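# Two robots move parts bin to bench, empty bin to shelf

## Task

The door linking the two rooms is locked, but a flow rack passes through the wall and carries things in either direction. Place the bin containing parts on the work bench and the empty bin on the shelf unit's flat top. No part of either bin's bottom surface may overhang any edge, and each bin must rest there without a robot holding it. At the end the robots must release the bins and back away. A robot that falls over or is left leaning makes the task fail.

## Robot and tools

ROBOTS. Two identical Hello Robot Stretch 4 units, named r1 and r2. Each has an omni-wheel base, a lift on a vertical mast, an arm that telescopes forward, a three-joint wrist and a two-finger gripper. Each robot is roughly 1.6 m tall, and its base rim reaches at most 0.23 m from the base origin. Each carries four cameras: <name>_head_camera, <name>_head_left_camera, <name>_head_right_camera and <name>_wrist_camera.

FRAMES. Base frame: origin on the floor below the base centre, x forward, y left, z up. hand_pose is reported in this frame and marks a point between the open fingertips. Its printed value may be slightly off. The odometry frame is the base frame as it was when the scene began. Each robot reports only in its own frames, so the relative placement of r1 and r2 can only be judged from images, lidar_m and wrist_depth_mm.

execute_actions. Argument "actions": a list holding one action or nothing. An empty list only returns state and images. An action is an object keyed by "r1" and/or "r2". Under each key you may give:
- "base": exactly one relative move, measured from the base's last reported position. "translate_m" drives straight, forward positive, -2 to 2 m. "strafe_m" slides sideways, left positive, -2 to 2 m. "rotate_rad" turns in place, counter-clockwise positive, -3.2 to 3.2 rad.
- "joints": absolute targets by name. lift_m 0 to 1.2 m. arm_m 0 to 0.55 m. wrist_yaw_rad -1.134 to 4.276 (0 points forward, positive to the left, 3.14 folded back, above 3.4 the arm may block it). wrist_pitch_rad -1.117 to 4.259 (0 level, 1.57 pointing down). wrist_roll_rad -1.117 to 4.259 (0 keeps fingers level, positive is clockwise seen from behind). gripper_m -0.038 to 0.141, the fingertip gap; negative values squeeze the fingers together. Targets past a joint's range are clipped and the result notes it.
- "pace": "slow", "default", "fast" or "max" (base up to 0.1/0.3/0.4/0.6 m/s and 1/2/3/4 rad/s; slower when the lift is high).
- "contact_limits": {"arm_m": value from 0 to 0.75}; default is 0.5, lower stops on a gentler touch.
- "end_of_arm": "enable_torque", sent alone, revives wrist or gripper motors that shut off.
All motions in one action begin together. An unknown key or an out-of-range value makes the whole call rejected with nothing moving. Optional "cameras": a list of camera names or "all"; omitted or null gives all, [] gives none. Images come back in the order listed on the "pictures" line.

wait: "seconds" from 0 to 10; nothing new is commanded and the same kind of report is returned.

zoom_image: "camera" (a camera name) and "region" [x0, y0, x1, y1] in that camera's pixels, top-left origin, at most 504 by 504; only cameras with a full image in the latest result work.

finished_scene: "scene", the integer of the current scene. It ends the scene permanently and reports success.

READING RESULTS. base_status and joint_status tell how each commanded motion ended: "done" (for the base, only that wheels turned enough, slipping included), "off_target" (resting away from target, possibly still pushing), "contact_stop_at_<key>" (hit something; that part may go slack), "limit_stop_at_<name>" (built-in limit), "time_out", "torque_fault" (a wrist or gripper motor went limp; send enable_torque). "limit_stop_at_tilt" means leaning over 6 degrees; lift, arm and wheels go slack. "limit_stop_at_own_body" means a joint was about to hit the robot itself. on_its_own describes things not commanded this call; its "held at" is a held target, not the actual position. Any joint or base left out of an action may still be pushing toward an older target. joint_positions are reported values. lidar_m: 12 distances in metres, one per 30 degree sector, sector 1 ahead then counter-clockwise (4 left, 7 behind, 10 right); "-" is nothing seen or closer than 0.25 m; it sees other robots and table tops but can miss glass and thin legs. wrist_depth_mm: a 7 by 7 grid of depths, 100 to 2000 mm. base_odometry counts wheel turns only; if turned_by_wheels and turned_by_imu differ by over about 0.1 rad, the base hit or slipped. base_tilt is in degrees with a fixed offset up to about 1.5. motor_effort is percent of maximum, with peak in brackets; a firm grip shows as a clear gripper_m effort change. Camera calibration lines give intrinsics and base-to-camera transforms.

CAUTIONS. Robots pressing on each other fails the task; once bases touch, any further drive presses hard, and no state line reports contact. Two robots may travel up to about 3 cm differently per metre, which matters when sharing a load. Avoid turning or driving with over 1 kg held and arm_m above 0.2, especially at fast paces, and avoid sustained pushes with a high gripper. To grip, command a gap smaller than the object; raise the lift if fingertips jam on a surface. Unfold the wrist at the start with lift_m 0.4 and wrist_yaw_rad 0. Avoid drops, slams and hard pushes; release bins gently and retreat before ending the scene.

Each tool is called as name(argument=value, ...), one argument or row to a line, values as JSON.

## Session

execute_actions(
  actions=[],
)

Scene clock: 0.00 s.
r1.base_odometry: x=+0.000 y=+0.000 heading=+0.000 (m, m, rad; r1's odometry frame)
r1.turned_by_wheels: +0.000 (rad since the last result)
r1.turned_by_imu: +0.000 (rad since the last result)
r1.base_tilt: forward=+0.1 right=+0.3 (deg)
r1.lidar_m: 1.11 1.49 1.94 1.96 3.36 2.17 1.27 1.12 1.14 1.04 0.91 0.90
r1.base_status: not commanded
r1.joint_positions: lift_m=+0.192 arm_m=+0.000 wrist_yaw_rad=+3.188 wrist_pitch_rad=+0.000 wrist_roll_rad=-0.016 gripper_m=+0.057
r1.joint_status: not commanded
r1.motor_effort: lift_m=+20 arm_m=-1 wrist_yaw_rad=-2 wrist_pitch_rad=-7 wrist_roll_rad=+0 gripper_m=-6 wheel_0=+0 wheel_1=+1 wheel_2=+0 (%)
r1.hand_pose: x=-0.1212 y=+0.0739 z=+0.3700 quat_wxyz=(-0.023, +0.000, -0.008, +1.000) (m; r1's base frame)
r1.wrist_depth_mm: - 137 139 1708 - - - / - 110 138 1708 - - - / - 118 143 1708 - - - / 140 139 1336 1756 - - - / 230 1229 1397 1808 - - - / 233 1160 1078 1138 204 1308 1366 / 233 798 931 - 878 854 891
r2.base_odometry: x=+0.000 y=+0.000 heading=+0.000 (m, m, rad; r2's odometry frame)
r2.turned_by_wheels: +0.000 (rad since the last result)
r2.turned_by_imu: +0.000 (rad since the last result)
r2.base_tilt: forward=+0.1 right=+0.7 (deg)
r2.lidar_m: 3.07 0.97 0.95 0.79 0.78 0.91 1.52 1.64 1.88 3.14 2.50 1.59
r2.base_status: not commanded
r2.joint_positions: lift_m=+0.270 arm_m=-0.002 wrist_yaw_rad=+3.106 wrist_pitch_rad=-0.017 wrist_roll_rad=-0.004 gripper_m=+0.057
r2.joint_status: not commanded
r2.motor_effort: lift_m=+17 arm_m=+0 wrist_yaw_rad=-1 wrist_pitch_rad=-8 wrist_roll_rad=-2 gripper_m=-4 wheel_0=+0 wheel_1=+0 wheel_2=+0 (%)
r2.hand_pose: x=-0.1166 y=+0.0975 z=+0.4528 quat_wxyz=(+0.018, +0.009, -0.002, +1.000) (m; r2's base frame)
r2.wrist_depth_mm: 133 135 1708 1808 1281 946 750 / - 135 1708 1863 1281 946 759 / 108 135 245 1863 1308 960 768 / 123 137 1708 1808 1336 976 778 / 1499 1618 1756 1921 1281 976 778 / 1499 1576 191 1618 189 960 788 / 1160 1078 1118 118 1078 904 778
pictures: r1_head_camera, r1_head_left_camera, r1_head_right_camera, r1_wrist_camera, r2_head_camera, r2_head_left_camera, r2_head_right_camera, r2_wrist_camera
Images, in order (width x height): r1_head_camera 420x560, r1_head_left_camera 420x672, r1_head_right_camera 420x672, r1_wrist_camera 616x392, r2_head_camera 420x560, r2_head_left_camera 420x672, r2_head_right_camera 420x672, r2_wrist_camera 616x392.

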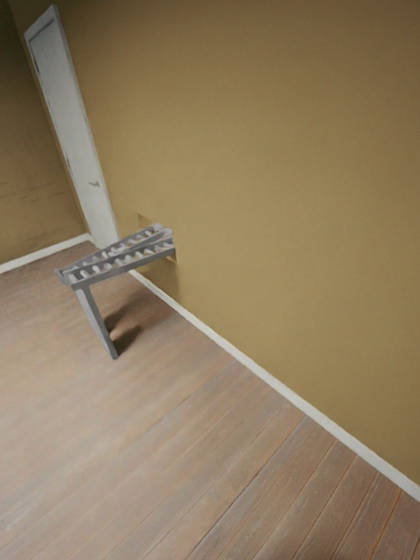

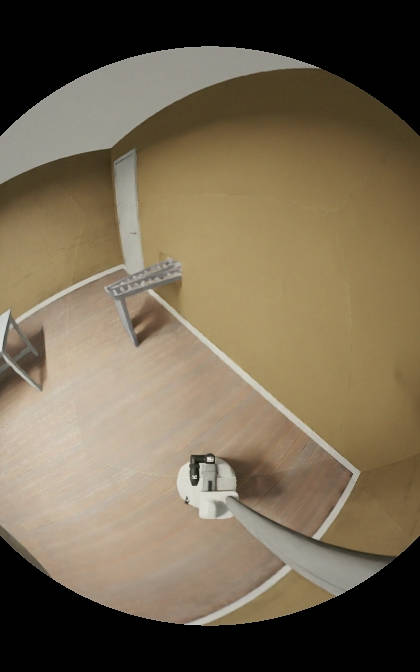

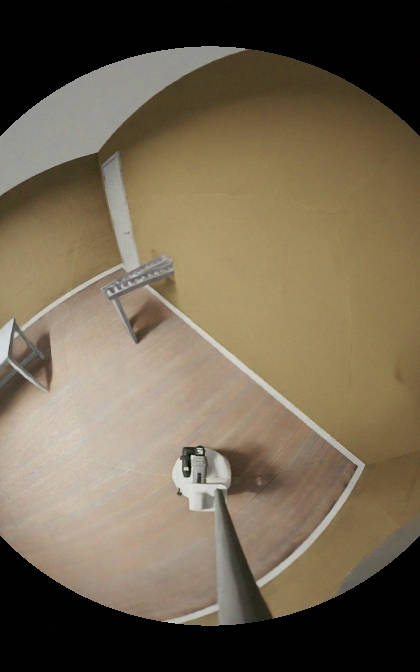

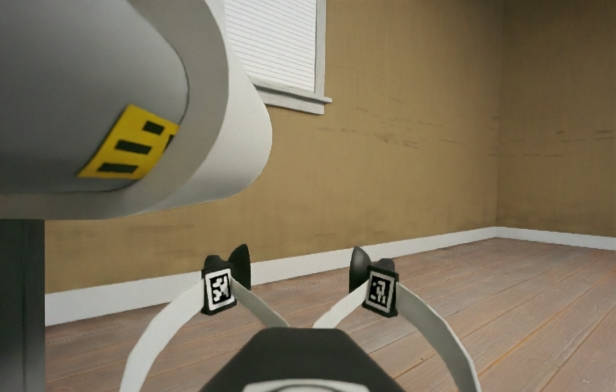

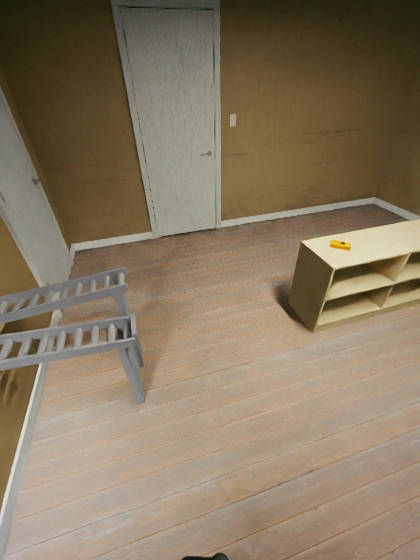

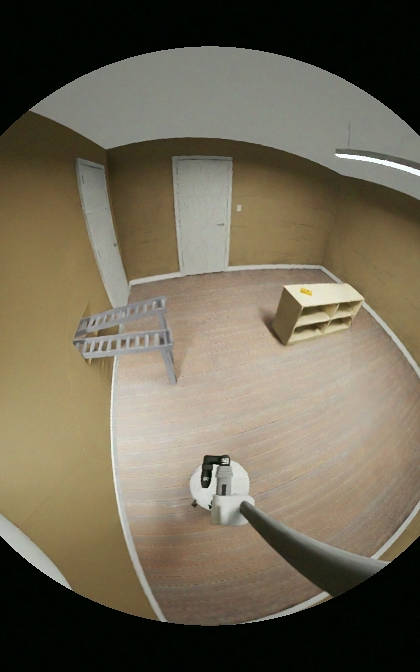

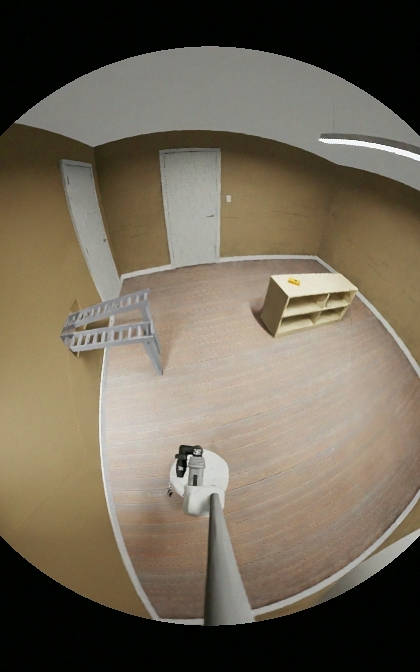

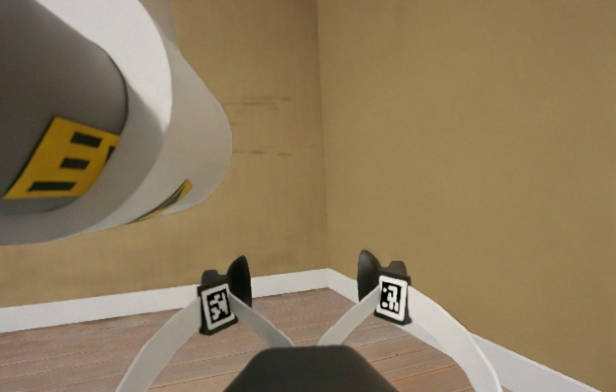

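execute_actions(
  actions=[
    {"r1":{"base":{"rotate_rad":2.0},"joints":{"lift_m":0.4,"wrist_yaw_rad":0}},"r2":{"base":{"rotate_rad":-2.6},"joints":{"lift_m":0.4,"wrist_yaw_rad":0}}},
  ],
  cameras=["r1_head_camera","r1_head_left_camera","r2_head_camera","r2_head_left_camera"],
)

Scene clock: 2.90 s.
r1.base_odometry: x=+0.000 y=+0.000 heading=+2.000 (m, m, rad; r1's odometry frame)
r1.turned_by_wheels: +2.000 (rad since the last result)
r1.turned_by_imu: +1.952 (rad since the last result)
r1.base_tilt: forward=+0.1 right=+0.3 (deg)
r1.lidar_m: 2.98 2.64 1.36 1.12 1.12 1.12 0.93 0.89 1.01 1.53 2.32 1.92
r1.base_status: done
r1.joint_positions: lift_m=+0.400 arm_m=+0.000 wrist_yaw_rad=+0.000 wrist_pitch_rad=+0.000 wrist_roll_rad=-0.016 gripper_m=+0.057
r1.joint_status: all done
r1.motor_effort: lift_m=+22(25) arm_m=-1(1) wrist_yaw_rad=-3(9) wrist_pitch_rad=-7(7) wrist_roll_rad=+0(2) gripper_m=-8(3) wheel_0=-2(11) wheel_1=+0(7) wheel_2=+0(10) (%)
r1.hand_pose: x=+0.4596 y=-0.0873 z=+0.5780 quat_wxyz=(+1.000, -0.008, +0.000, +0.000) (m; r1's base frame)
r1.wrist_depth_mm: - - - - - - - / - - - - - - - / - - - - - - - / - - - - - - - / - - - - - - - / 1808 1808 216 1756 204 1921 1863 / 1281 1205 1336 - 1336 1255 1308
r2.base_odometry: x=+0.000 y=+0.000 heading=-2.600 (m, m, rad; r2's odometry frame)
r2.turned_by_wheels: -2.600 (rad since the last result)
r2.turned_by_imu: -2.656 (rad since the last result)
r2.base_tilt: forward=+0.1 right=+0.7 (deg)
r2.lidar_m: 1.64 1.87 3.17 2.49 1.60 3.08 0.98 0.94 0.79 0.79 0.92 1.53
r2.base_status: done
r2.joint_positions: lift_m=+0.400 arm_m=-0.002 wrist_yaw_rad=+0.000 wrist_pitch_rad=-0.017 wrist_roll_rad=-0.004 gripper_m=+0.057
r2.joint_status: all done
r2.motor_effort: lift_m=+21(23) arm_m=+0(0) wrist_yaw_rad=+0(6) wrist_pitch_rad=-8(8) wrist_roll_rad=-1(1) gripper_m=-4(5) wheel_0=-1(4) wheel_1=-1(5) wheel_2=-2(2) (%)
r2.hand_pose: x=+0.4571 y=-0.0873 z=+0.5829 quat_wxyz=(+1.000, -0.002, -0.009, +0.000) (m; r2's base frame)
r2.wrist_depth_mm: 1661 1537 1464 1397 1336 1281 1229 / 1661 1576 1499 1430 1366 1308 1255 / 1661 1576 1499 1430 1366 1308 1229 / 1661 1618 1499 1430 1366 1308 1255 / 1661 1618 1499 1430 1366 1308 1255 / 1708 1618 191 1464 190 1308 1281 / 1430 1308 1397 118 1308 1205 1229
pictures: r1_head_camera, r1_head_left_camera, r2_head_camera, r2_head_left_camera
Images, in order (width x height): r1_head_camera 420x560, r1_head_left_camera 420x672, r2_head_camera 420x560, r2_head_left_camera 420x672.

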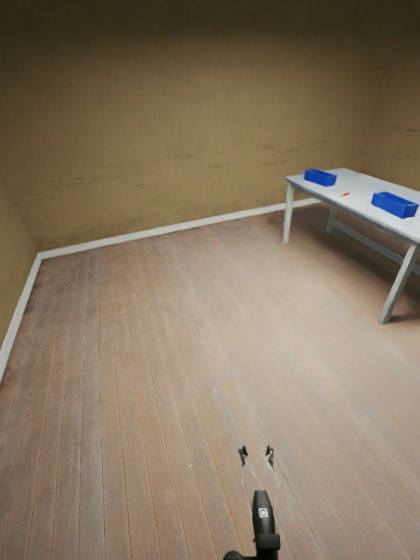

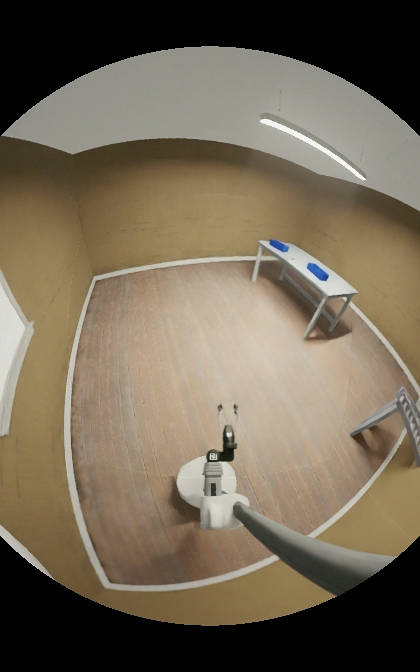

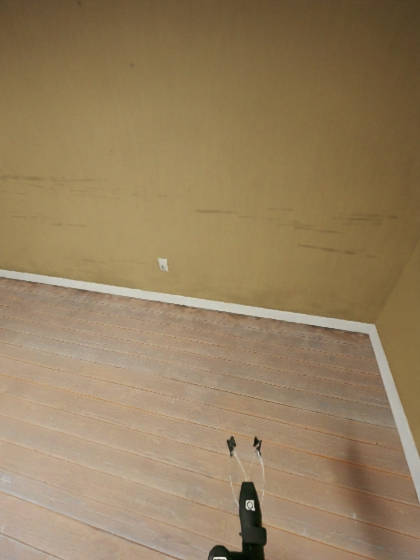

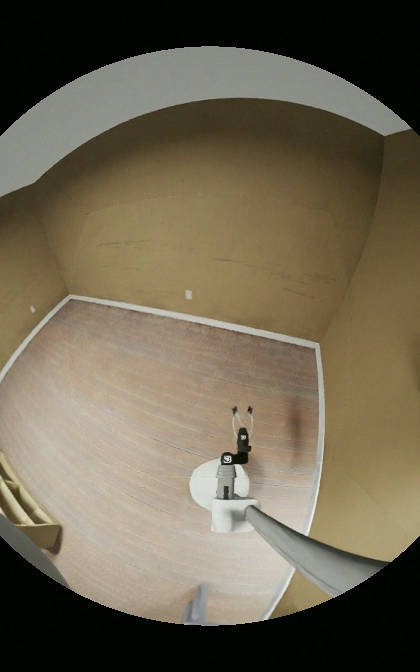

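zoom_image(
  camera="r1_head_camera",
  region=[270,150,420,260],
)

execute_actions(
  actions=[
    {"r1":{"base":{"rotate_rad":-0.55}},"r2":{"base":{"rotate_rad":1.6}}},
  ],
  cameras=["r1_head_camera","r1_head_left_camera","r2_head_camera","r2_head_left_camera"],
)

Region (270, 150, 420, 260) of r1_head_camera's 420x560 image, scaled by 3.360, with more detail than that image has; it fills the top 370 rows of this view, and the rest is white.

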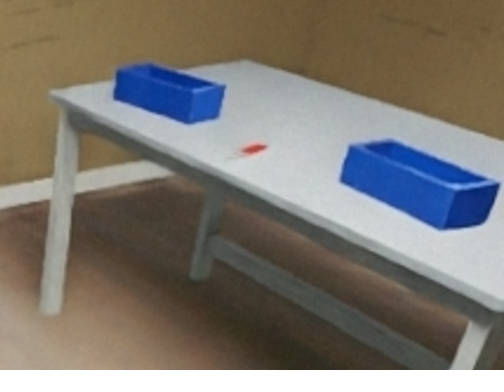

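Scene clock: 5.60 s.
r1.base_odometry: x=+0.000 y=+0.000 heading=+1.450 (m, m, rad; r1's odometry frame)
r1.turned_by_wheels: -0.550 (rad since the last result)
r1.turned_by_imu: -0.536 (rad since the last result)
r1.base_tilt: forward=+0.1 right=+0.4 (deg)
r1.lidar_m: 1.92 2.81 2.76 1.37 1.14 1.13 1.15 0.91 0.88 1.00 1.49 2.46
r1.base_status: done
r1.joint_positions: lift_m=+0.400 arm_m=+0.000 wrist_yaw_rad=+0.000 wrist_pitch_rad=+0.000 wrist_roll_rad=-0.016 gripper_m=+0.057
r1.joint_status: not commanded
r1.motor_effort: lift_m=+22(22) arm_m=-2(1) wrist_yaw_rad=-2(3) wrist_pitch_rad=-6(5) wrist_roll_rad=+0(0) gripper_m=-6(3) wheel_0=+3(7) wheel_1=+2(7) wheel_2=+1(9) (%)
r1.hand_pose: x=+0.4595 y=-0.0875 z=+0.5780 quat_wxyz=(+1.000, -0.008, +0.000, +0.000) (m; r1's base frame)
r1.wrist_depth_mm: - - - - - - - / - - - - - - - / - - - - - - - / - - - - - - - / - - - - - - - / 1808 1863 1537 1756 204 1921 1983 / 1229 1205 1366 - 1308 1229 1336
r2.base_odometry: x=+0.000 y=+0.000 heading=-1.000 (m, m, rad; r2's odometry frame)
r2.turned_by_wheels: +1.600 (rad since the last result)
r2.turned_by_imu: +1.633 (rad since the last result)
r2.base_tilt: forward=+0.1 right=+0.7 (deg)
r2.lidar_m: 2.24 1.59 3.06 0.99 0.93 0.78 0.79 0.92 1.64 1.65 1.93 3.36
r2.base_status: done
r2.joint_positions: lift_m=+0.400 arm_m=-0.002 wrist_yaw_rad=+0.000 wrist_pitch_rad=-0.017 wrist_roll_rad=-0.004 gripper_m=+0.057
r2.joint_status: not commanded
r2.motor_effort: lift_m=+20(21) arm_m=+0(0) wrist_yaw_rad=+1(1) wrist_pitch_rad=-8(8) wrist_roll_rad=-1(1) gripper_m=-4(3) wheel_0=+0(7) wheel_1=+2(6) wheel_2=+1(4) (%)
r2.hand_pose: x=+0.4571 y=-0.0874 z=+0.5830 quat_wxyz=(+1.000, -0.002, -0.009, +0.000) (m; r2's base frame)
r2.wrist_depth_mm: - - - - - - - / - - - - - - - / - - - - - - - / - - - - - - - / - 1756 - - - - - / 1756 1756 191 1921 190 1863 1756 / 1308 1308 1397 118 1336 1205 1255
pictures: r1_head_camera, r1_head_left_camera, r2_head_camera, r2_head_left_camera
Images, in order (width x height): r1_head_camera 420x560, r1_head_left_camera 420x672, r2_head_camera 420x560, r2_head_left_camera 420x672.

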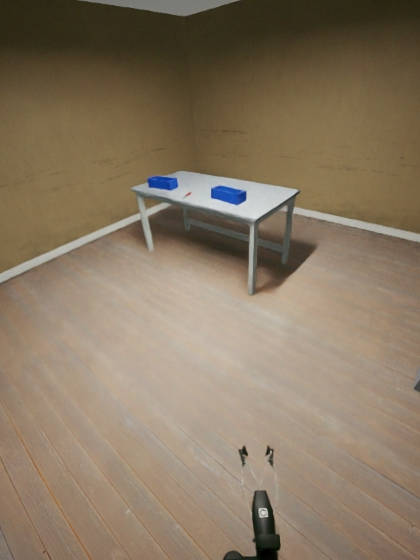

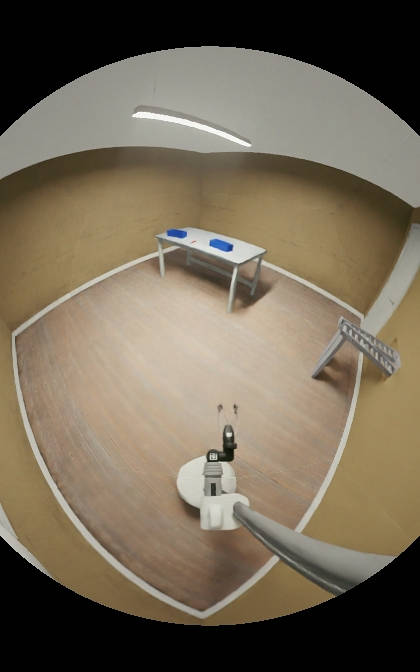

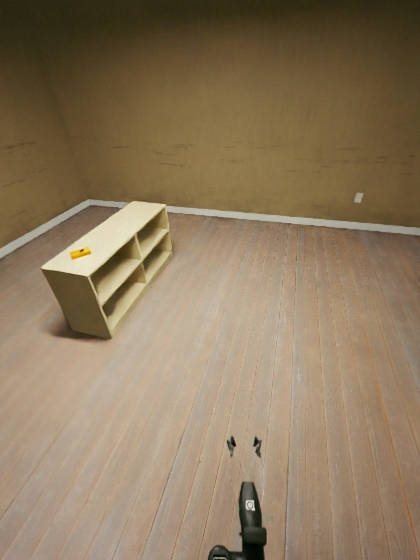

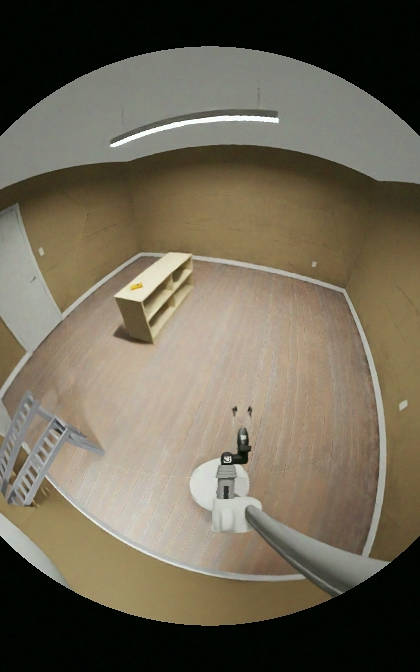

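execute_actions(
  actions=[
    {"r1":{"base":{"translate_m":1.7},"pace":"fast"},"r2":{"base":{"rotate_rad":1.6}}},
  ],
  cameras=["r2_head_camera"],
)

execute_actions(
  actions=[
    {"r1":{"base":{"strafe_m":0.95},"pace":"fast"}},
  ],
  cameras=[],
)

execute_actions(
  actions=[
    {"r1":{"base":{"rotate_rad":-0.65},"joints":{"lift_m":0.95}}},
  ],
  cameras=["r1_head_camera","r1_wrist_camera"],
)

Scene clock: 12.60 s.
r1.base_odometry: x=+0.204 y=+1.688 heading=+1.451 (m, m, rad; r1's odometry frame)
r1.turned_by_wheels: +0.000 (rad since the last result)
r1.turned_by_imu: -0.006 (rad since the last result)
r1.base_tilt: forward=+0.1 right=+0.4 (deg)
r1.lidar_m: 0.35 0.57 2.31 2.56 2.47 2.41 2.48 2.01 1.31 1.42 0.33 0.30
r1.base_status: done
r1.joint_positions: lift_m=+0.400 arm_m=+0.000 wrist_yaw_rad=+0.000 wrist_pitch_rad=+0.000 wrist_roll_rad=-0.016 gripper_m=+0.057
r1.joint_status: not commanded
r1.motor_effort: lift_m=+21(22) arm_m=-1(1) wrist_yaw_rad=-3(2) wrist_pitch_rad=-6(6) wrist_roll_rad=+0(1) gripper_m=-4(4) wheel_0=+2(8) wheel_1=+1(20) wheel_2=+2(14) (%)
r1.hand_pose: x=+0.4596 y=-0.0874 z=+0.5781 quat_wxyz=(+1.000, -0.008, +0.000, +0.000) (m; r1's base frame)
r1.wrist_depth_mm: 287 246 208 172 145 128 118 / 349 266 215 181 175 394 389 / 1042 1025 1008 931 809 715 634 / 1983 - - - - 1921 1756 / 1983 - - - - 1863 1708 / 1863 1708 216 1756 204 1921 1708 / 1255 1182 1281 - 1336 1229 1336
r2.base_odometry: x=+0.000 y=+0.000 heading=+0.600 (m, m, rad; r2's odometry frame)
r2.turned_by_wheels: +1.600 (rad since the last result)
r2.turned_by_imu: +1.632 (rad since the last result)
r2.base_tilt: forward=+0.1 right=+0.7 (deg)
r2.lidar_m: 0.98 0.88 0.79 0.79 0.94 1.63 1.65 2.00 3.51 2.18 1.57 3.06
r2.base_status: done
r2.joint_positions: lift_m=+0.400 arm_m=-0.002 wrist_yaw_rad=+0.000 wrist_pitch_rad=-0.017 wrist_roll_rad=-0.004 gripper_m=+0.057
r2.joint_status: not commanded
r2.motor_effort: lift_m=+20(20) arm_m=+0(0) wrist_yaw_rad=+0(3) wrist_pitch_rad=-8(8) wrist_roll_rad=-1(2) gripper_m=-5(6) wheel_0=-1(5) wheel_1=+0(5) wheel_2=+0(5) (%)
r2.hand_pose: x=+0.4571 y=-0.0874 z=+0.5830 quat_wxyz=(+1.000, -0.002, -0.009, +0.000) (m; r2's base frame)
r2.wrist_depth_mm: 891 1160 1708 - - - - / 878 1160 1708 - - - - / 891 1336 1661 - - - - / 866 1160 1025 1025 - - - / 878 1182 1537 809 - - - / 866 1118 191 1708 190 1808 1756 / 854 1008 1366 118 1336 1205 1255
pictures: r2_head_camera
Images, in order (width x height): r2_head_camera 420x560.

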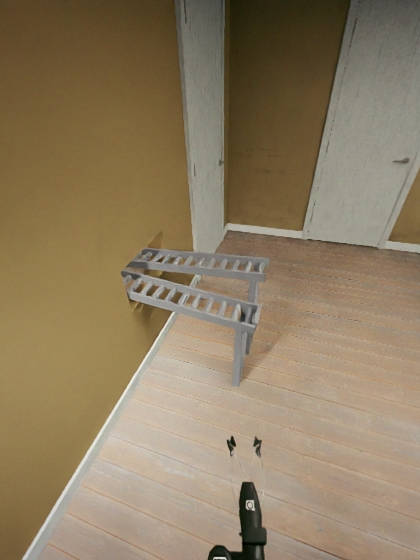

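Scene clock: 16.13 s.
r1.base_odometry: x=-0.739 y=+1.802 heading=+1.450 (m, m, rad; r1's odometry frame)
r1.turned_by_wheels: +0.000 (rad since the last result)
r1.turned_by_imu: +0.001 (rad since the last result)
r1.base_tilt: forward=+0.1 right=+0.3 (deg)
r1.lidar_m: 1.03 1.57 1.57 1.74 1.86 1.84 2.05 2.74 2.19 1.14 0.93 0.91
r1.base_status: done
r1.joint_positions: lift_m=+0.400 arm_m=+0.000 wrist_yaw_rad=+0.000 wrist_pitch_rad=+0.000 wrist_roll_rad=-0.016 gripper_m=+0.057
r1.joint_status: not commanded
r1.motor_effort: lift_m=+21(21) arm_m=-1(1) wrist_yaw_rad=-2(2) wrist_pitch_rad=-5(6) wrist_roll_rad=+2(1) gripper_m=-3(2) wheel_0=-1(14) wheel_1=-1(12) wheel_2=+0(1) (%)
r1.hand_pose: x=+0.4596 y=-0.0874 z=+0.5781 quat_wxyz=(+1.000, -0.008, +0.000, +0.000) (m; r1's base frame)
r1.wrist_depth_mm: 1308 1537 1921 - - - - / 1255 1537 1983 - - - - / 1281 1576 1921 946 798 683 603 / 1308 1537 1983 - - - - / 1336 1576 1808 - - - - / 1336 1499 216 931 204 1983 - / 1255 1205 1397 - 1336 1255 1205
r2.base_odometry: x=+0.000 y=+0.000 heading=+0.600 (m, m, rad; r2's odometry frame)
r2.turned_by_wheels: +0.000 (rad since the last result)
r2.turned_by_imu: -0.001 (rad since the last result)
r2.base_tilt: forward=+0.1 right=+0.6 (deg)
r2.lidar_m: 0.98 0.91 0.79 0.78 0.95 1.63 1.65 2.00 3.52 2.19 1.61 3.08
r2.base_status: not commanded
r2.joint_positions: lift_m=+0.400 arm_m=-0.002 wrist_yaw_rad=+0.000 wrist_pitch_rad=-0.017 wrist_roll_rad=-0.004 gripper_m=+0.057
r2.joint_status: not commanded
r2.motor_effort: lift_m=+20(20) arm_m=+0(0) wrist_yaw_rad=-1(1) wrist_pitch_rad=-8(8) wrist_roll_rad=-1(1) gripper_m=-5(3) wheel_0=-1(1) wheel_1=-1(0) wheel_2=+0(0) (%)
r2.hand_pose: x=+0.4571 y=-0.0874 z=+0.5830 quat_wxyz=(+1.000, -0.002, -0.009, +0.000) (m; r2's base frame)
r2.wrist_depth_mm: 891 1160 1661 - - - - / 878 1160 1661 - - - - / 878 1308 1661 - - - - / 878 1138 991 1025 - - - / 866 1160 1499 809 - - - / 854 1118 191 1708 189 1808 1756 / 866 1008 1397 118 1308 1205 1255
pictures: none
No camera images: the call's "cameras" was empty. Leave "cameras" out to get every camera's image.

Scene clock: 19.23 s.
r1.base_odometry: x=-0.739 y=+1.802 heading=+0.801 (m, m, rad; r1's odometry frame)
r1.turned_by_wheels: -0.650 (rad since the last result)
r1.turned_by_imu: -0.633 (rad since the last result)
r1.base_tilt: forward=+0.1 right=+0.3 (deg)
r1.lidar_m: 0.90 0.96 1.62 1.56 1.68 1.91 1.84 1.91 2.78 2.72 2.22 0.95
r1.base_status: done
r1.joint_positions: lift_m=+0.950 arm_m=+0.000 wrist_yaw_rad=+0.000 wrist_pitch_rad=+0.000 wrist_roll_rad=-0.016 gripper_m=+0.057
r1.joint_status: all done
r1.motor_effort: lift_m=+22(27) arm_m=-1(1) wrist_yaw_rad=-2(2) wrist_pitch_rad=-6(6) wrist_roll_rad=+0(0) gripper_m=-3(5) wheel_0=+4(7) wheel_1=+2(8) wheel_2=+1(9) (%)
r1.hand_pose: x=+0.4595 y=-0.0874 z=+1.1280 quat_wxyz=(+1.000, -0.008, +0.000, +0.000) (m; r1's base frame)
r1.wrist_depth_mm: - - - - - - - / - - - - - - - / - - - - - - - / - - - - - - - / - - - - - - - / - 960 1042 1160 204 1281 - / 820 788 917 - 866 820 878
r2.base_odometry: x=+0.000 y=+0.000 heading=+0.600 (m, m, rad; r2's odometry frame)
r2.turned_by_wheels: +0.000 (rad since the last result)
r2.turned_by_imu: -0.001 (rad since the last result)
r2.base_tilt: forward=+0.1 right=+0.7 (deg)
r2.lidar_m: 0.96 0.91 0.79 0.78 0.95 1.63 1.64 1.99 3.50 2.17 1.59 3.08
r2.base_status: not commanded
r2.joint_positions: lift_m=+0.400 arm_m=-0.002 wrist_yaw_rad=+0.000 wrist_pitch_rad=-0.017 wrist_roll_rad=-0.004 gripper_m=+0.057
r2.joint_status: not commanded
r2.motor_effort: lift_m=+20(21) arm_m=+0(0) wrist_yaw_rad=-1(0) wrist_pitch_rad=-8(8) wrist_roll_rad=-1(1) gripper_m=-6(4) wheel_0=-1(1) wheel_1=+0(0) wheel_2=+0(0) (%)
r2.hand_pose: x=+0.4571 y=-0.0874 z=+0.5830 quat_wxyz=(+1.000, -0.002, -0.009, +0.000) (m; r2's base frame)
r2.wrist_depth_mm: 891 1160 1661 - - - - / 891 1160 1661 - - - - / 878 1336 1618 - - - - / 866 1160 1008 1025 - - - / 866 1182 1537 809 - - - / 866 1118 191 1661 189 1808 1808 / 854 1008 1366 118 1336 1205 1255
pictures: r1_head_camera, r1_wrist_camera
camera_calibration (this result's frames):
r1_wrist_camera: T_world_to_cam=[[-0.0185764, -0.999557, 0.0232337, -0.110514], [-0.0357212, -0.0225594, -0.999107, 1.19625], [0.999189, -0.0193898, -0.0352863, -0.189712], [0, 0, 0, 1]] pos_world=[0.230237, -0.0871566, 1.19106]
Images, in order (width x height): r1_head_camera 420x560, r1_wrist_camera 616x392.

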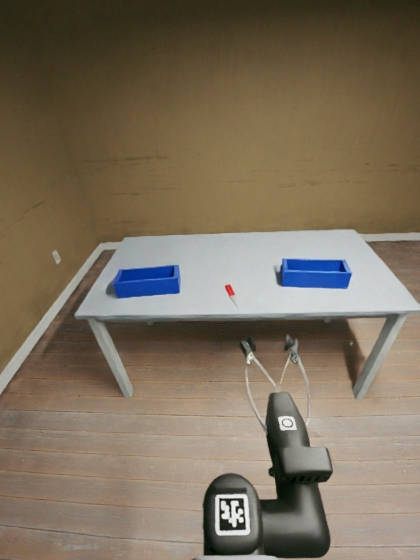

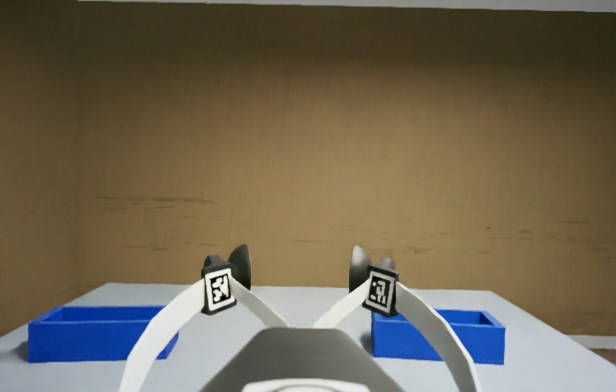

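zoom_image(
  camera="r1_head_camera",
  region=[70,230,420,330],
)

zoom_image(
  camera="r2_head_camera",
  region=[100,210,300,400],
)

Region (70, 230, 420, 330) of r1_head_camera's 420x560 image, scaled by 1.440, with more detail than that image has; it fills the top 144 rows of this view, and the rest is white.

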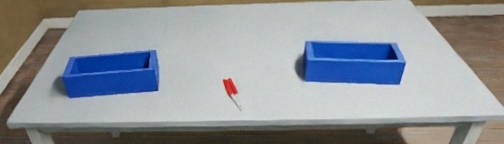

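This scene's latest camera images include none from r2_head_camera. They are from: r1_head_camera, r1_wrist_camera. Call execute_actions without "cameras", or with r2_head_camera in "cameras", to get its image.

execute_actions(
  actions=[
    {"r1":{"base":{"translate_m":0.4},"joints":{"lift_m":1.15,"wrist_pitch_rad":0.7}}},
  ],
  cameras=["r1_head_camera","r1_wrist_camera","r2_head_camera"],
)

zoom_image(
  camera="r1_head_camera",
  region=[0,250,420,400],
)

zoom_image(
  camera="r2_head_camera",
  region=[100,210,300,400],
)

Scene clock: 23.10 s.
r1.base_odometry: x=-0.461 y=+2.089 heading=+0.801 (m, m, rad; r1's odometry frame)
r1.turned_by_wheels: +0.000 (rad since the last result)
r1.turned_by_imu: -0.001 (rad since the last result)
r1.base_tilt: forward=+0.1 right=+0.4 (deg)
r1.lidar_m: 0.52 0.55 0.81 1.54 1.66 2.33 2.23 2.35 2.84 2.10 0.72 0.54
r1.base_status: done
r1.joint_positions: lift_m=+1.150 arm_m=+0.000 wrist_yaw_rad=+0.000 wrist_pitch_rad=+0.701 wrist_roll_rad=-0.016 gripper_m=+0.057
r1.joint_status: all done
r1.motor_effort: lift_m=+22(25) arm_m=-1(2) wrist_yaw_rad=-2(2) wrist_pitch_rad=-4(4) wrist_roll_rad=+0(2) gripper_m=-6(3) wheel_0=+2(8) wheel_1=+3(5) wheel_2=-1(13) (%)
r1.hand_pose: x=+0.3915 y=-0.0874 z=+1.1419 quat_wxyz=(+0.939, -0.007, +0.344, +0.003) (m; r1's base frame)
r1.wrist_depth_mm: - - - - - - - / - - - - - - - / 976 991 991 1042 1025 1060 - / 732 798 831 854 820 778 878 / 661 676 715 715 707 699 707 / 615 640 216 615 204 647 654 / 1281 1255 1281 - 1336 603 1118
r2.base_odometry: x=+0.000 y=+0.000 heading=+0.600 (m, m, rad; r2's odometry frame)
r2.turned_by_wheels: +0.000 (rad since the last result)
r2.turned_by_imu: -0.001 (rad since the last result)
r2.base_tilt: forward=+0.1 right=+0.7 (deg)
r2.lidar_m: 0.98 0.89 0.78 0.78 0.93 1.64 1.64 1.98 3.52 2.19 1.60 3.07
r2.base_status: not commanded
r2.joint_positions: lift_m=+0.400 arm_m=-0.002 wrist_yaw_rad=+0.000 wrist_pitch_rad=-0.017 wrist_roll_rad=-0.004 gripper_m=+0.057
r2.joint_status: not commanded
r2.motor_effort: lift_m=+20(21) arm_m=+0(0) wrist_yaw_rad=+1(2) wrist_pitch_rad=-8(8) wrist_roll_rad=-1(1) gripper_m=-4(5) wheel_0=-1(1) wheel_1=+0(0) wheel_2=+0(0) (%)
r2.hand_pose: x=+0.4571 y=-0.0874 z=+0.5830 quat_wxyz=(+1.000, -0.002, -0.009, +0.000) (m; r2's base frame)
r2.wrist_depth_mm: 878 1160 1708 - - - - / 878 1160 1661 - - - - / 878 1336 1618 - - - - / 878 1138 1008 1025 - - - / 866 1182 1537 809 - - - / 866 1118 191 1661 189 1808 1756 / 854 1008 1397 118 1336 1229 1255
pictures: r1_head_camera, r1_wrist_camera, r2_head_camera
camera_calibration (this result's frames):
r1_wrist_camera: T_world_to_cam=[[0.00081765, -0.999559, 0.0296717, -0.127028], [-0.671913, -0.0225249, -0.740287, 1.16118], [0.74063, -0.0193315, -0.671635, 0.706676], [0, 0, 0, 1]] pos_world=[0.256928, -0.0871555, 1.338]
Images, in order (width x height): r1_head_camera 420x560, r1_wrist_camera 616x392, r2_head_camera 420x560.

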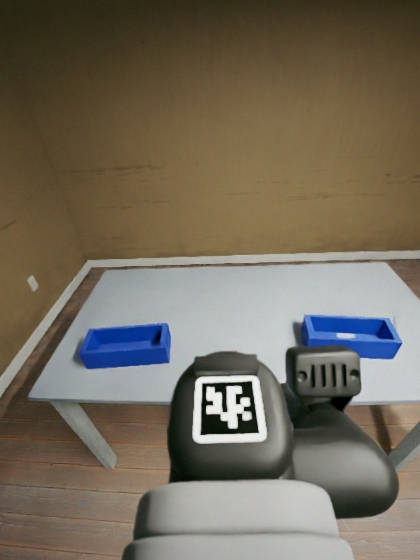

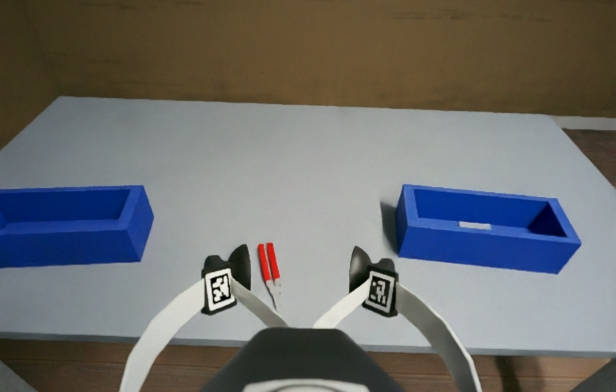

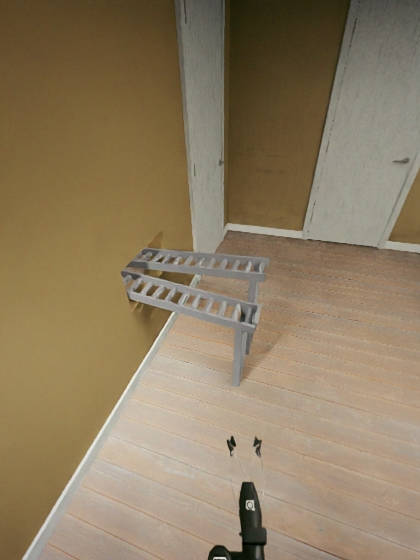

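Region (0, 250, 420, 400) of r1_head_camera's 420x560 image, scaled by 1.200, with more detail than that image has; it fills the top 180 rows of this view, and the rest is white.

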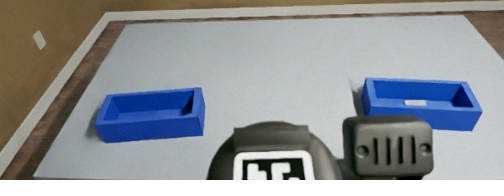

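Region (100, 210, 300, 400) of r2_head_camera's 420x560 image, scaled by 2.520, with more detail than that image has; it fills the top 479 rows of this view, and the rest is white.

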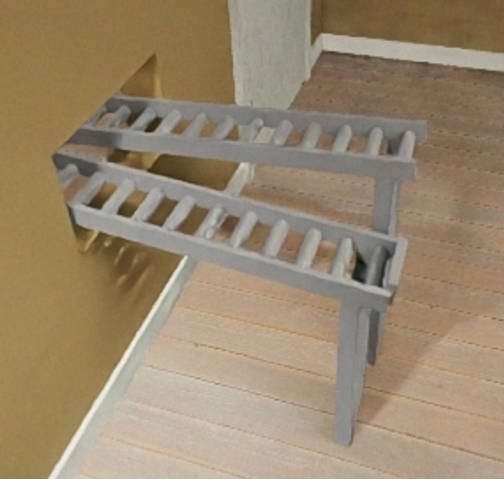

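execute_actions(
  actions=[
    {"r1":{"base":{"strafe_m":0.46},"joints":{"wrist_pitch_rad":1.57,"wrist_roll_rad":1.57,"gripper_m":0.141}},"r2":{"base":{"rotate_rad":1.29},"joints":{"lift_m":0.9,"wrist_pitch_rad":1.57,"gripper_m":0.141}}},
  ],
  cameras=[],
)

execute_actions(
  actions=[
    {"r1":{"joints":{"arm_m":0.2}},"r2":{"base":{"translate_m":-0.55}}},
  ],
  cameras=["r1_head_camera","r1_wrist_camera"],
)

execute_actions(
  actions=[
    {"r2":{"base":{"strafe_m":-0.99}}},
  ],
  cameras=["r2_head_camera","r2_wrist_camera"],
)

Scene clock: 27.43 s.
r1.base_odometry: x=-0.791 y=+2.409 heading=+0.801 (m, m, rad; r1's odometry frame)
r1.turned_by_wheels: +0.000 (rad since the last result)
r1.turned_by_imu: +0.001 (rad since the last result)
r1.base_tilt: forward=+0.1 right=+0.4 (deg)
r1.lidar_m: 0.54 0.56 1.13 1.10 1.13 1.61 2.21 2.36 3.30 2.51 0.74 0.57
r1.base_status: done
r1.joint_positions: lift_m=+1.150 arm_m=+0.000 wrist_yaw_rad=+0.000 wrist_pitch_rad=+1.570 wrist_roll_rad=+1.570 gripper_m=+0.141
r1.joint_status: all done
r1.motor_effort: lift_m=+22(22) arm_m=-1(1) wrist_yaw_rad=-2(2) wrist_pitch_rad=+2(2) wrist_roll_rad=+2(5) gripper_m=-1(6) wheel_0=-1(12) wheel_1=-1(8) wheel_2=+0(2) (%)
r1.hand_pose: x=+0.1714 y=-0.0874 z=+1.0396 quat_wxyz=(+0.501, +0.500, +0.500, -0.499) (m; r1's base frame)
r1.wrist_depth_mm: 1255 1255 1229 1281 1281 1255 1308 / 1229 1255 1205 1281 1281 1308 1255 / 1255 1255 1255 1281 1336 1255 1281 / 1281 1229 1255 1078 1078 1308 1336 / 1281 1255 1281 1098 1098 1308 1336 / 1281 866 1281 1078 1308 1336 1308 / 647 1281 1308 - 1336 1308 1336
r2.base_odometry: x=+0.000 y=+0.000 heading=+1.890 (m, m, rad; r2's odometry frame)
r2.turned_by_wheels: +1.290 (rad since the last result)
r2.turned_by_imu: +1.316 (rad since the last result)
r2.base_tilt: forward=+0.1 right=+0.7 (deg)
r2.lidar_m: 0.78 0.83 1.16 1.64 1.73 2.41 3.55 1.60 1.63 0.97 1.02 0.82
r2.base_status: done
r2.joint_positions: lift_m=+0.900 arm_m=-0.002 wrist_yaw_rad=+0.000 wrist_pitch_rad=+1.570 wrist_roll_rad=-0.004 gripper_m=+0.141
r2.joint_status: all done
r2.motor_effort: lift_m=+22(24) arm_m=+0(1) wrist_yaw_rad=-1(0) wrist_pitch_rad=-1(6) wrist_roll_rad=-1(1) gripper_m=-1(5) wheel_0=-1(5) wheel_1=-1(4) wheel_2=+0(4) (%)
r2.hand_pose: x=+0.1689 y=-0.0874 z=+0.7894 quat_wxyz=(+0.707, -0.001, +0.707, +0.001) (m; r2's base frame)
r2.wrist_depth_mm: 976 976 976 991 991 1008 991 / 991 1008 991 991 1008 991 1008 / 991 1008 976 1008 1008 1008 1008 / 991 991 991 1008 1008 1025 1008 / 991 1025 798 798 1025 1025 1025 / 1008 202 798 809 1025 1025 1025 / 1025 1025 1025 123 1025 1042 1042
pictures: none
No camera images: the call's "cameras" was empty. Leave "cameras" out to get every camera's image.

Scene clock: 30.73 s.
r1.base_odometry: x=-0.791 y=+2.409 heading=+0.801 (m, m, rad; r1's odometry frame)
r1.turned_by_wheels: +0.000 (rad since the last result)
r1.turned_by_imu: +0.001 (rad since the last result)
r1.base_tilt: forward=+0.1 right=+0.4 (deg)
r1.lidar_m: 0.51 0.56 1.13 1.07 1.16 1.65 2.22 2.35 3.31 2.57 0.75 0.55
r1.base_status: not commanded
r1.joint_positions: lift_m=+1.150 arm_m=+0.199 wrist_yaw_rad=+0.000 wrist_pitch_rad=+1.570 wrist_roll_rad=+1.570 gripper_m=+0.141
r1.joint_status: all done
r1.motor_effort: lift_m=+22(22) arm_m=+5(5) wrist_yaw_rad=-2(3) wrist_pitch_rad=+1(1) wrist_roll_rad=+1(1) gripper_m=+0(2) wheel_0=-1(1) wheel_1=-1(0) wheel_2=+0(0) (%)
r1.hand_pose: x=+0.3703 y=-0.0874 z=+1.0396 quat_wxyz=(+0.501, +0.500, +0.500, -0.499) (m; r1's base frame)
r1.wrist_depth_mm: 488 488 1229 1281 1255 1336 1308 / 488 492 1255 1281 1308 1308 1308 / 462 500 1255 1281 1308 1308 1281 / 455 504 1281 1281 1060 1060 668 / 469 500 1255 1281 1060 1098 1336 / 466 496 878 1308 1308 1336 1336 / 504 504 1281 - 1308 1336 1366
r2.base_odometry: x=+0.172 y=-0.522 heading=+1.890 (m, m, rad; r2's odometry frame)
r2.turned_by_wheels: +0.000 (rad since the last result)
r2.turned_by_imu: +0.000 (rad since the last result)
r2.base_tilt: forward=+0.1 right=+0.6 (deg)
r2.lidar_m: 1.33 1.41 1.72 1.65 1.73 2.45 2.97 1.62 1.28 3.06 1.17 1.38
r2.base_status: done
r2.joint_positions: lift_m=+0.900 arm_m=-0.002 wrist_yaw_rad=+0.000 wrist_pitch_rad=+1.570 wrist_roll_rad=-0.004 gripper_m=+0.141
r2.joint_status: not commanded
r2.motor_effort: lift_m=+22(22) arm_m=+0(0) wrist_yaw_rad=-1(0) wrist_pitch_rad=-2(2) wrist_roll_rad=-1(1) gripper_m=-2(2) wheel_0=-1(4) wheel_1=+0(5) wheel_2=-1(6) (%)
r2.hand_pose: x=+0.1689 y=-0.0874 z=+0.7894 quat_wxyz=(+0.707, -0.001, +0.707, +0.001) (m; r2's base frame)
r2.wrist_depth_mm: 991 976 991 976 991 991 991 / 991 991 976 991 1008 991 1008 / 991 991 991 991 1008 1008 1008 / 991 991 1008 1008 1025 1025 1025 / 1008 1008 798 809 1025 1008 1025 / 1025 202 809 809 1025 1025 1042 / 1008 1008 1008 123 1025 1042 1042
pictures: r1_head_camera, r1_wrist_camera
camera_calibration (this result's frames):
r1_wrist_camera: T_world_to_cam=[[-0.999811, -0.00848145, 0.0175204, 0.345878], [-0.00785295, 0.999334, 0.0356353, 0.108016], [-0.017811, 0.035491, -0.999211, 1.27979], [0, 0, 0, 1]] pos_world=[0.369455, -0.150431, 1.26887]
Images, in order (width x height): r1_head_camera 420x560, r1_wrist_camera 616x392.

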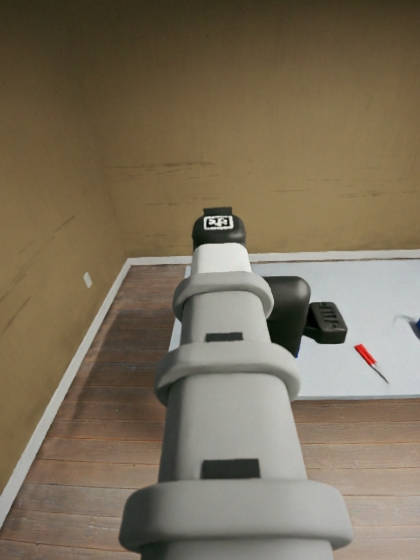

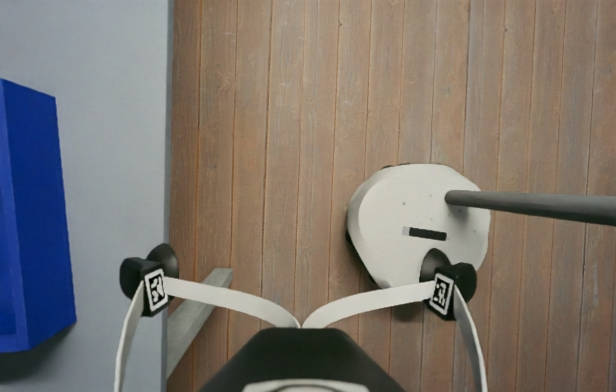

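Scene clock: 35.37 s.
r1.base_odometry: x=-0.791 y=+2.409 heading=+0.801 (m, m, rad; r1's odometry frame)
r1.turned_by_wheels: +0.000 (rad since the last result)
r1.turned_by_imu: +0.001 (rad since the last result)
r1.base_tilt: forward=+0.1 right=+0.3 (deg)
r1.lidar_m: 0.54 0.57 1.15 1.10 1.17 1.65 2.22 2.34 3.29 2.54 0.75 0.55
r1.base_status: not commanded
r1.joint_positions: lift_m=+1.150 arm_m=+0.199 wrist_yaw_rad=+0.000 wrist_pitch_rad=+1.570 wrist_roll_rad=+1.570 gripper_m=+0.141
r1.joint_status: not commanded
r1.motor_effort: lift_m=+22(22) arm_m=+4(5) wrist_yaw_rad=-3(3) wrist_pitch_rad=+1(2) wrist_roll_rad=+1(2) gripper_m=+1(2) wheel_0=-1(1) wheel_1=-1(1) wheel_2=+0(0) (%)
r1.hand_pose: x=+0.3703 y=-0.0874 z=+1.0396 quat_wxyz=(+0.501, +0.500, +0.500, -0.499) (m; r1's base frame)
r1.wrist_depth_mm: 488 492 1281 1255 1255 1281 1281 / 492 496 1229 1281 1281 1281 1308 / 466 492 1281 1281 1281 1281 1308 / 455 500 1255 1281 1060 1078 676 / 469 504 1281 1281 1098 1098 1308 / 462 508 866 1281 1308 1308 1336 / 504 508 1308 - 1281 1336 1336
r2.base_odometry: x=+1.112 y=-0.212 heading=+1.889 (m, m, rad; r2's odometry frame)
r2.turned_by_wheels: +0.000 (rad since the last result)
r2.turned_by_imu: -0.001 (rad since the last result)
r2.base_tilt: forward=+0.1 right=+0.7 (deg)
r2.lidar_m: 0.60 1.38 1.94 2.63 2.78 3.06 0.61 0.65 2.15 2.07 1.80 0.64
r2.base_status: done
r2.joint_positions: lift_m=+0.900 arm_m=-0.002 wrist_yaw_rad=+0.000 wrist_pitch_rad=+1.570 wrist_roll_rad=-0.004 gripper_m=+0.141
r2.joint_status: not commanded
r2.motor_effort: lift_m=+21(22) arm_m=+0(0) wrist_yaw_rad=+0(1) wrist_pitch_rad=-2(2) wrist_roll_rad=-1(1) gripper_m=-1(2) wheel_0=-1(7) wheel_1=-1(7) wheel_2=+0(1) (%)
r2.hand_pose: x=+0.1689 y=-0.0874 z=+0.7894 quat_wxyz=(+0.707, -0.001, +0.707, +0.001) (m; r2's base frame)
r2.wrist_depth_mm: 976 976 991 991 991 991 1008 / 976 976 991 1008 991 991 1008 / 991 991 991 1008 1008 1008 1008 / 1008 991 1008 1008 1008 1025 1025 / 1008 1008 809 798 1025 1008 1025 / 1025 202 809 798 1025 1025 1025 / 1025 1025 1008 123 1025 1025 1042
pictures: r2_head_camera, r2_wrist_camera
camera_calibration (this result's frames):
r2_wrist_camera: T_world_to_cam=[[-0.0287408, -0.99935, 0.02177, -0.103962], [-0.998906, 0.0295179, 0.0362611, 0.190833], [-0.0368801, -0.020704, -0.999105, 1.02012], [0, 0, 0, 1]] pos_world=[0.225258, -0.0884068, 1.01455]
Images, in order (width x height): r2_head_camera 420x560, r2_wrist_camera 616x392.

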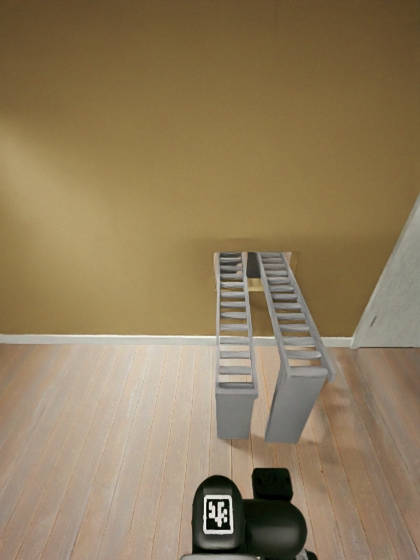

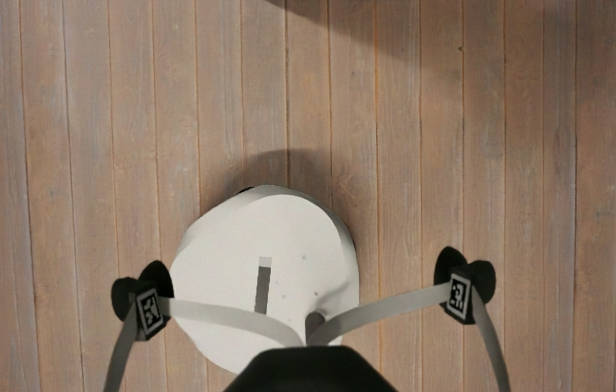

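execute_actions(
  actions=[
    {"r1":{"base":{"translate_m":0.15},"joints":{"arm_m":0.40}}},
  ],
  cameras=["r1_wrist_camera","r1_head_left_camera"],
)

Scene clock: 98.00 s.
r1.base_odometry: x=-0.687 y=+2.517 heading=+0.801 (m, m, rad; r1's odometry frame)
r1.turned_by_wheels: +0.000 (rad since the last result)
r1.turned_by_imu: +0.001 (rad since the last result)
r1.base_tilt: forward=+0.1 right=+0.4 (deg)
r1.lidar_m: 0.39 0.42 1.15 1.08 1.16 1.64 2.36 2.50 3.29 2.54 0.54 0.39
r1.base_status: done
r1.joint_positions: lift_m=+1.150 arm_m=+0.399 wrist_yaw_rad=+0.000 wrist_pitch_rad=+1.570 wrist_roll_rad=+1.570 gripper_m=+0.141
r1.joint_status: all done
r1.motor_effort: lift_m=+22(22) arm_m=+5(6) wrist_yaw_rad=-3(3) wrist_pitch_rad=+1(0) wrist_roll_rad=+2(1) gripper_m=-1(2) wheel_0=+3(6) wheel_1=+3(3) wheel_2=-1(8) (%)
r1.hand_pose: x=+0.5704 y=-0.0874 z=+1.0396 quat_wxyz=(+0.501, +0.500, +0.500, -0.499) (m; r1's base frame)
r1.wrist_depth_mm: 488 492 488 496 508 1281 1308 / 484 492 496 500 504 1308 1308 / 492 496 500 488 508 1281 1308 / 492 500 496 496 512 1078 1160 / 496 504 500 500 508 1078 1281 / 496 500 496 421 512 1118 1308 / 500 508 512 - 517 1308 1336
r2.base_odometry: x=+1.112 y=-0.212 heading=+1.889 (m, m, rad; r2's odometry frame)
r2.turned_by_wheels: +0.000 (rad since the last result)
r2.turned_by_imu: -0.001 (rad since the last result)
r2.base_tilt: forward=+0.1 right=+0.7 (deg)
r2.lidar_m: 0.60 1.38 1.91 2.64 2.77 3.07 0.62 0.63 2.13 2.08 1.80 0.67
r2.base_status: not commanded
r2.joint_positions: lift_m=+0.900 arm_m=-0.002 wrist_yaw_rad=+0.000 wrist_pitch_rad=+1.570 wrist_roll_rad=-0.004 gripper_m=+0.141
r2.joint_status: not commanded
r2.motor_effort: lift_m=+22(21) arm_m=+0(0) wrist_yaw_rad=+1(1) wrist_pitch_rad=-2(2) wrist_roll_rad=-1(2) gripper_m=-3(1) wheel_0=-1(1) wheel_1=-1(1) wheel_2=-1(0) (%)
r2.hand_pose: x=+0.1689 y=-0.0874 z=+0.7894 quat_wxyz=(+0.707, -0.001, +0.707, +0.001) (m; r2's base frame)
r2.wrist_depth_mm: 976 976 976 991 991 991 991 / 991 991 991 991 991 1008 991 / 991 991 1008 991 1008 1008 1025 / 991 1008 991 1008 1025 1008 1008 / 1008 1008 798 798 1008 1025 1025 / 1025 202 798 809 1025 1025 1025 / 1008 1025 1025 123 1042 1025 1025
pictures: r1_head_left_camera, r1_wrist_camera
camera_calibration (this result's frames):
r1_wrist_camera: T_world_to_cam=[[-0.99981, -0.00853457, 0.0175422, 0.545845], [-0.00790526, 0.999334, 0.0356355, 0.109616], [-0.0178346, 0.03549, -0.999211, 1.28336], [0, 0, 0, 1]] pos_world=[0.569496, -0.150431, 1.26887]
Images, in order (width x height): r1_head_left_camera 420x672, r1_wrist_camera 616x392.

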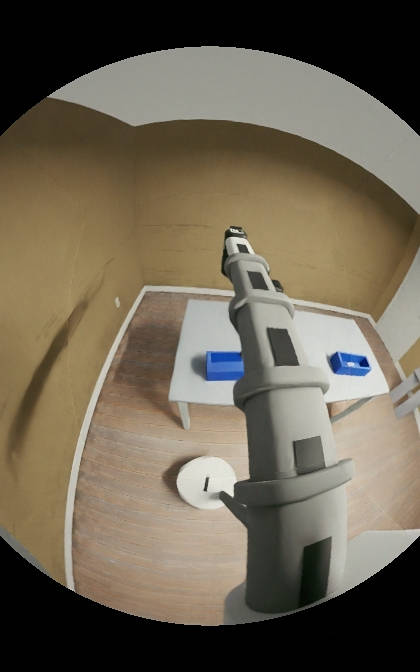

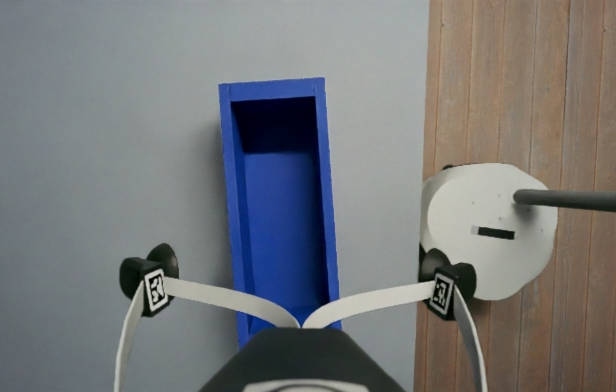

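execute_actions(
  actions=[
    {"r1":{"base":{"strafe_m":-0.04},"joints":{"arm_m":0.423,"wrist_roll_rad":1.505,"lift_m":1.01}}},
  ],
  cameras=["r1_wrist_camera"],
)

Scene clock: 100.30 s.
r1.base_odometry: x=-0.659 y=+2.489 heading=+0.801 (m, m, rad; r1's odometry frame)
r1.turned_by_wheels: +0.000 (rad since the last result)
r1.turned_by_imu: +0.001 (rad since the last result)
r1.base_tilt: forward=+0.1 right=+0.3 (deg)
r1.lidar_m: 0.38 0.39 1.17 1.12 1.19 1.68 2.37 2.50 3.25 2.47 0.56 0.40
r1.base_status: done
r1.joint_positions: lift_m=+1.010 arm_m=+0.422 wrist_yaw_rad=+0.000 wrist_pitch_rad=+1.570 wrist_roll_rad=+1.505 gripper_m=+0.141
r1.joint_status: all done
r1.motor_effort: lift_m=+18(19) arm_m=+4(5) wrist_yaw_rad=-2(2) wrist_pitch_rad=+1(1) wrist_roll_rad=-1(3) gripper_m=-3(3) wheel_0=+2(10) wheel_1=-2(7) wheel_2=+0(1) (%)
r1.hand_pose: x=+0.5933 y=-0.0874 z=+0.8999 quat_wxyz=(+0.516, +0.484, +0.516, -0.483) (m; r1's base frame)
r1.wrist_depth_mm: 347 353 357 359 362 364 1160 / 353 357 359 272 362 364 1118 / 353 355 359 351 366 366 1160 / 357 357 359 355 370 368 931 / 359 357 362 357 368 373 931 / 359 359 300 355 317 976 960 / 362 362 364 - 373 1182 1160
r2.base_odometry: x=+1.112 y=-0.212 heading=+1.889 (m, m, rad; r2's odometry frame)
r2.turned_by_wheels: +0.000 (rad since the last result)
r2.turned_by_imu: -0.001 (rad since the last result)
r2.base_tilt: forward=+0.1 right=+0.6 (deg)
r2.lidar_m: 0.60 1.36 1.93 2.65 2.79 3.06 0.61 0.64 2.14 2.08 1.79 0.67
r2.base_status: not commanded
r2.joint_positions: lift_m=+0.900 arm_m=-0.002 wrist_yaw_rad=+0.000 wrist_pitch_rad=+1.570 wrist_roll_rad=-0.004 gripper_m=+0.141
r2.joint_status: not commanded
r2.motor_effort: lift_m=+22(22) arm_m=+0(0) wrist_yaw_rad=+0(1) wrist_pitch_rad=-2(2) wrist_roll_rad=-1(1) gripper_m=+0(1) wheel_0=-1(1) wheel_1=-1(1) wheel_2=+0(0) (%)
r2.hand_pose: x=+0.1689 y=-0.0874 z=+0.7894 quat_wxyz=(+0.707, -0.001, +0.707, +0.001) (m; r2's base frame)
r2.wrist_depth_mm: 976 976 991 991 976 991 991 / 976 991 991 991 991 1008 991 / 991 991 1008 991 1008 1008 1025 / 1008 1008 1008 1008 1008 1025 1025 / 1008 1025 798 798 1008 1025 1025 / 1008 202 798 809 1008 1025 1025 / 1008 1025 1008 123 1042 1025 1042
pictures: r1_wrist_camera
camera_calibration (this result's frames):
r1_wrist_camera: T_world_to_cam=[[-0.997193, -0.0727907, 0.0175591, 0.564082], [-0.0721327, 0.99676, 0.0355762, 0.152712], [-0.0200919, 0.0342098, -0.999213, 1.14545], [0, 0, 0, 1]] pos_world=[0.596528, -0.150343, 1.12921]
Images, in order (width x height): r1_wrist_camera 616x392.

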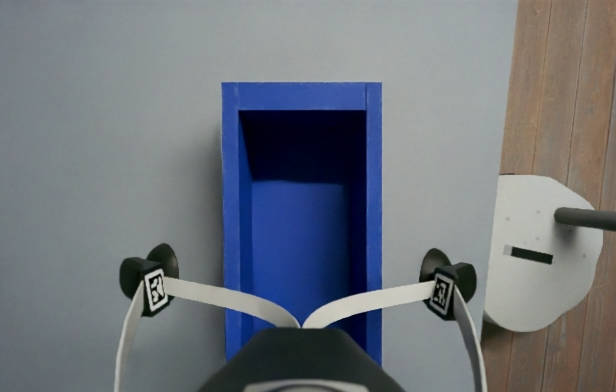

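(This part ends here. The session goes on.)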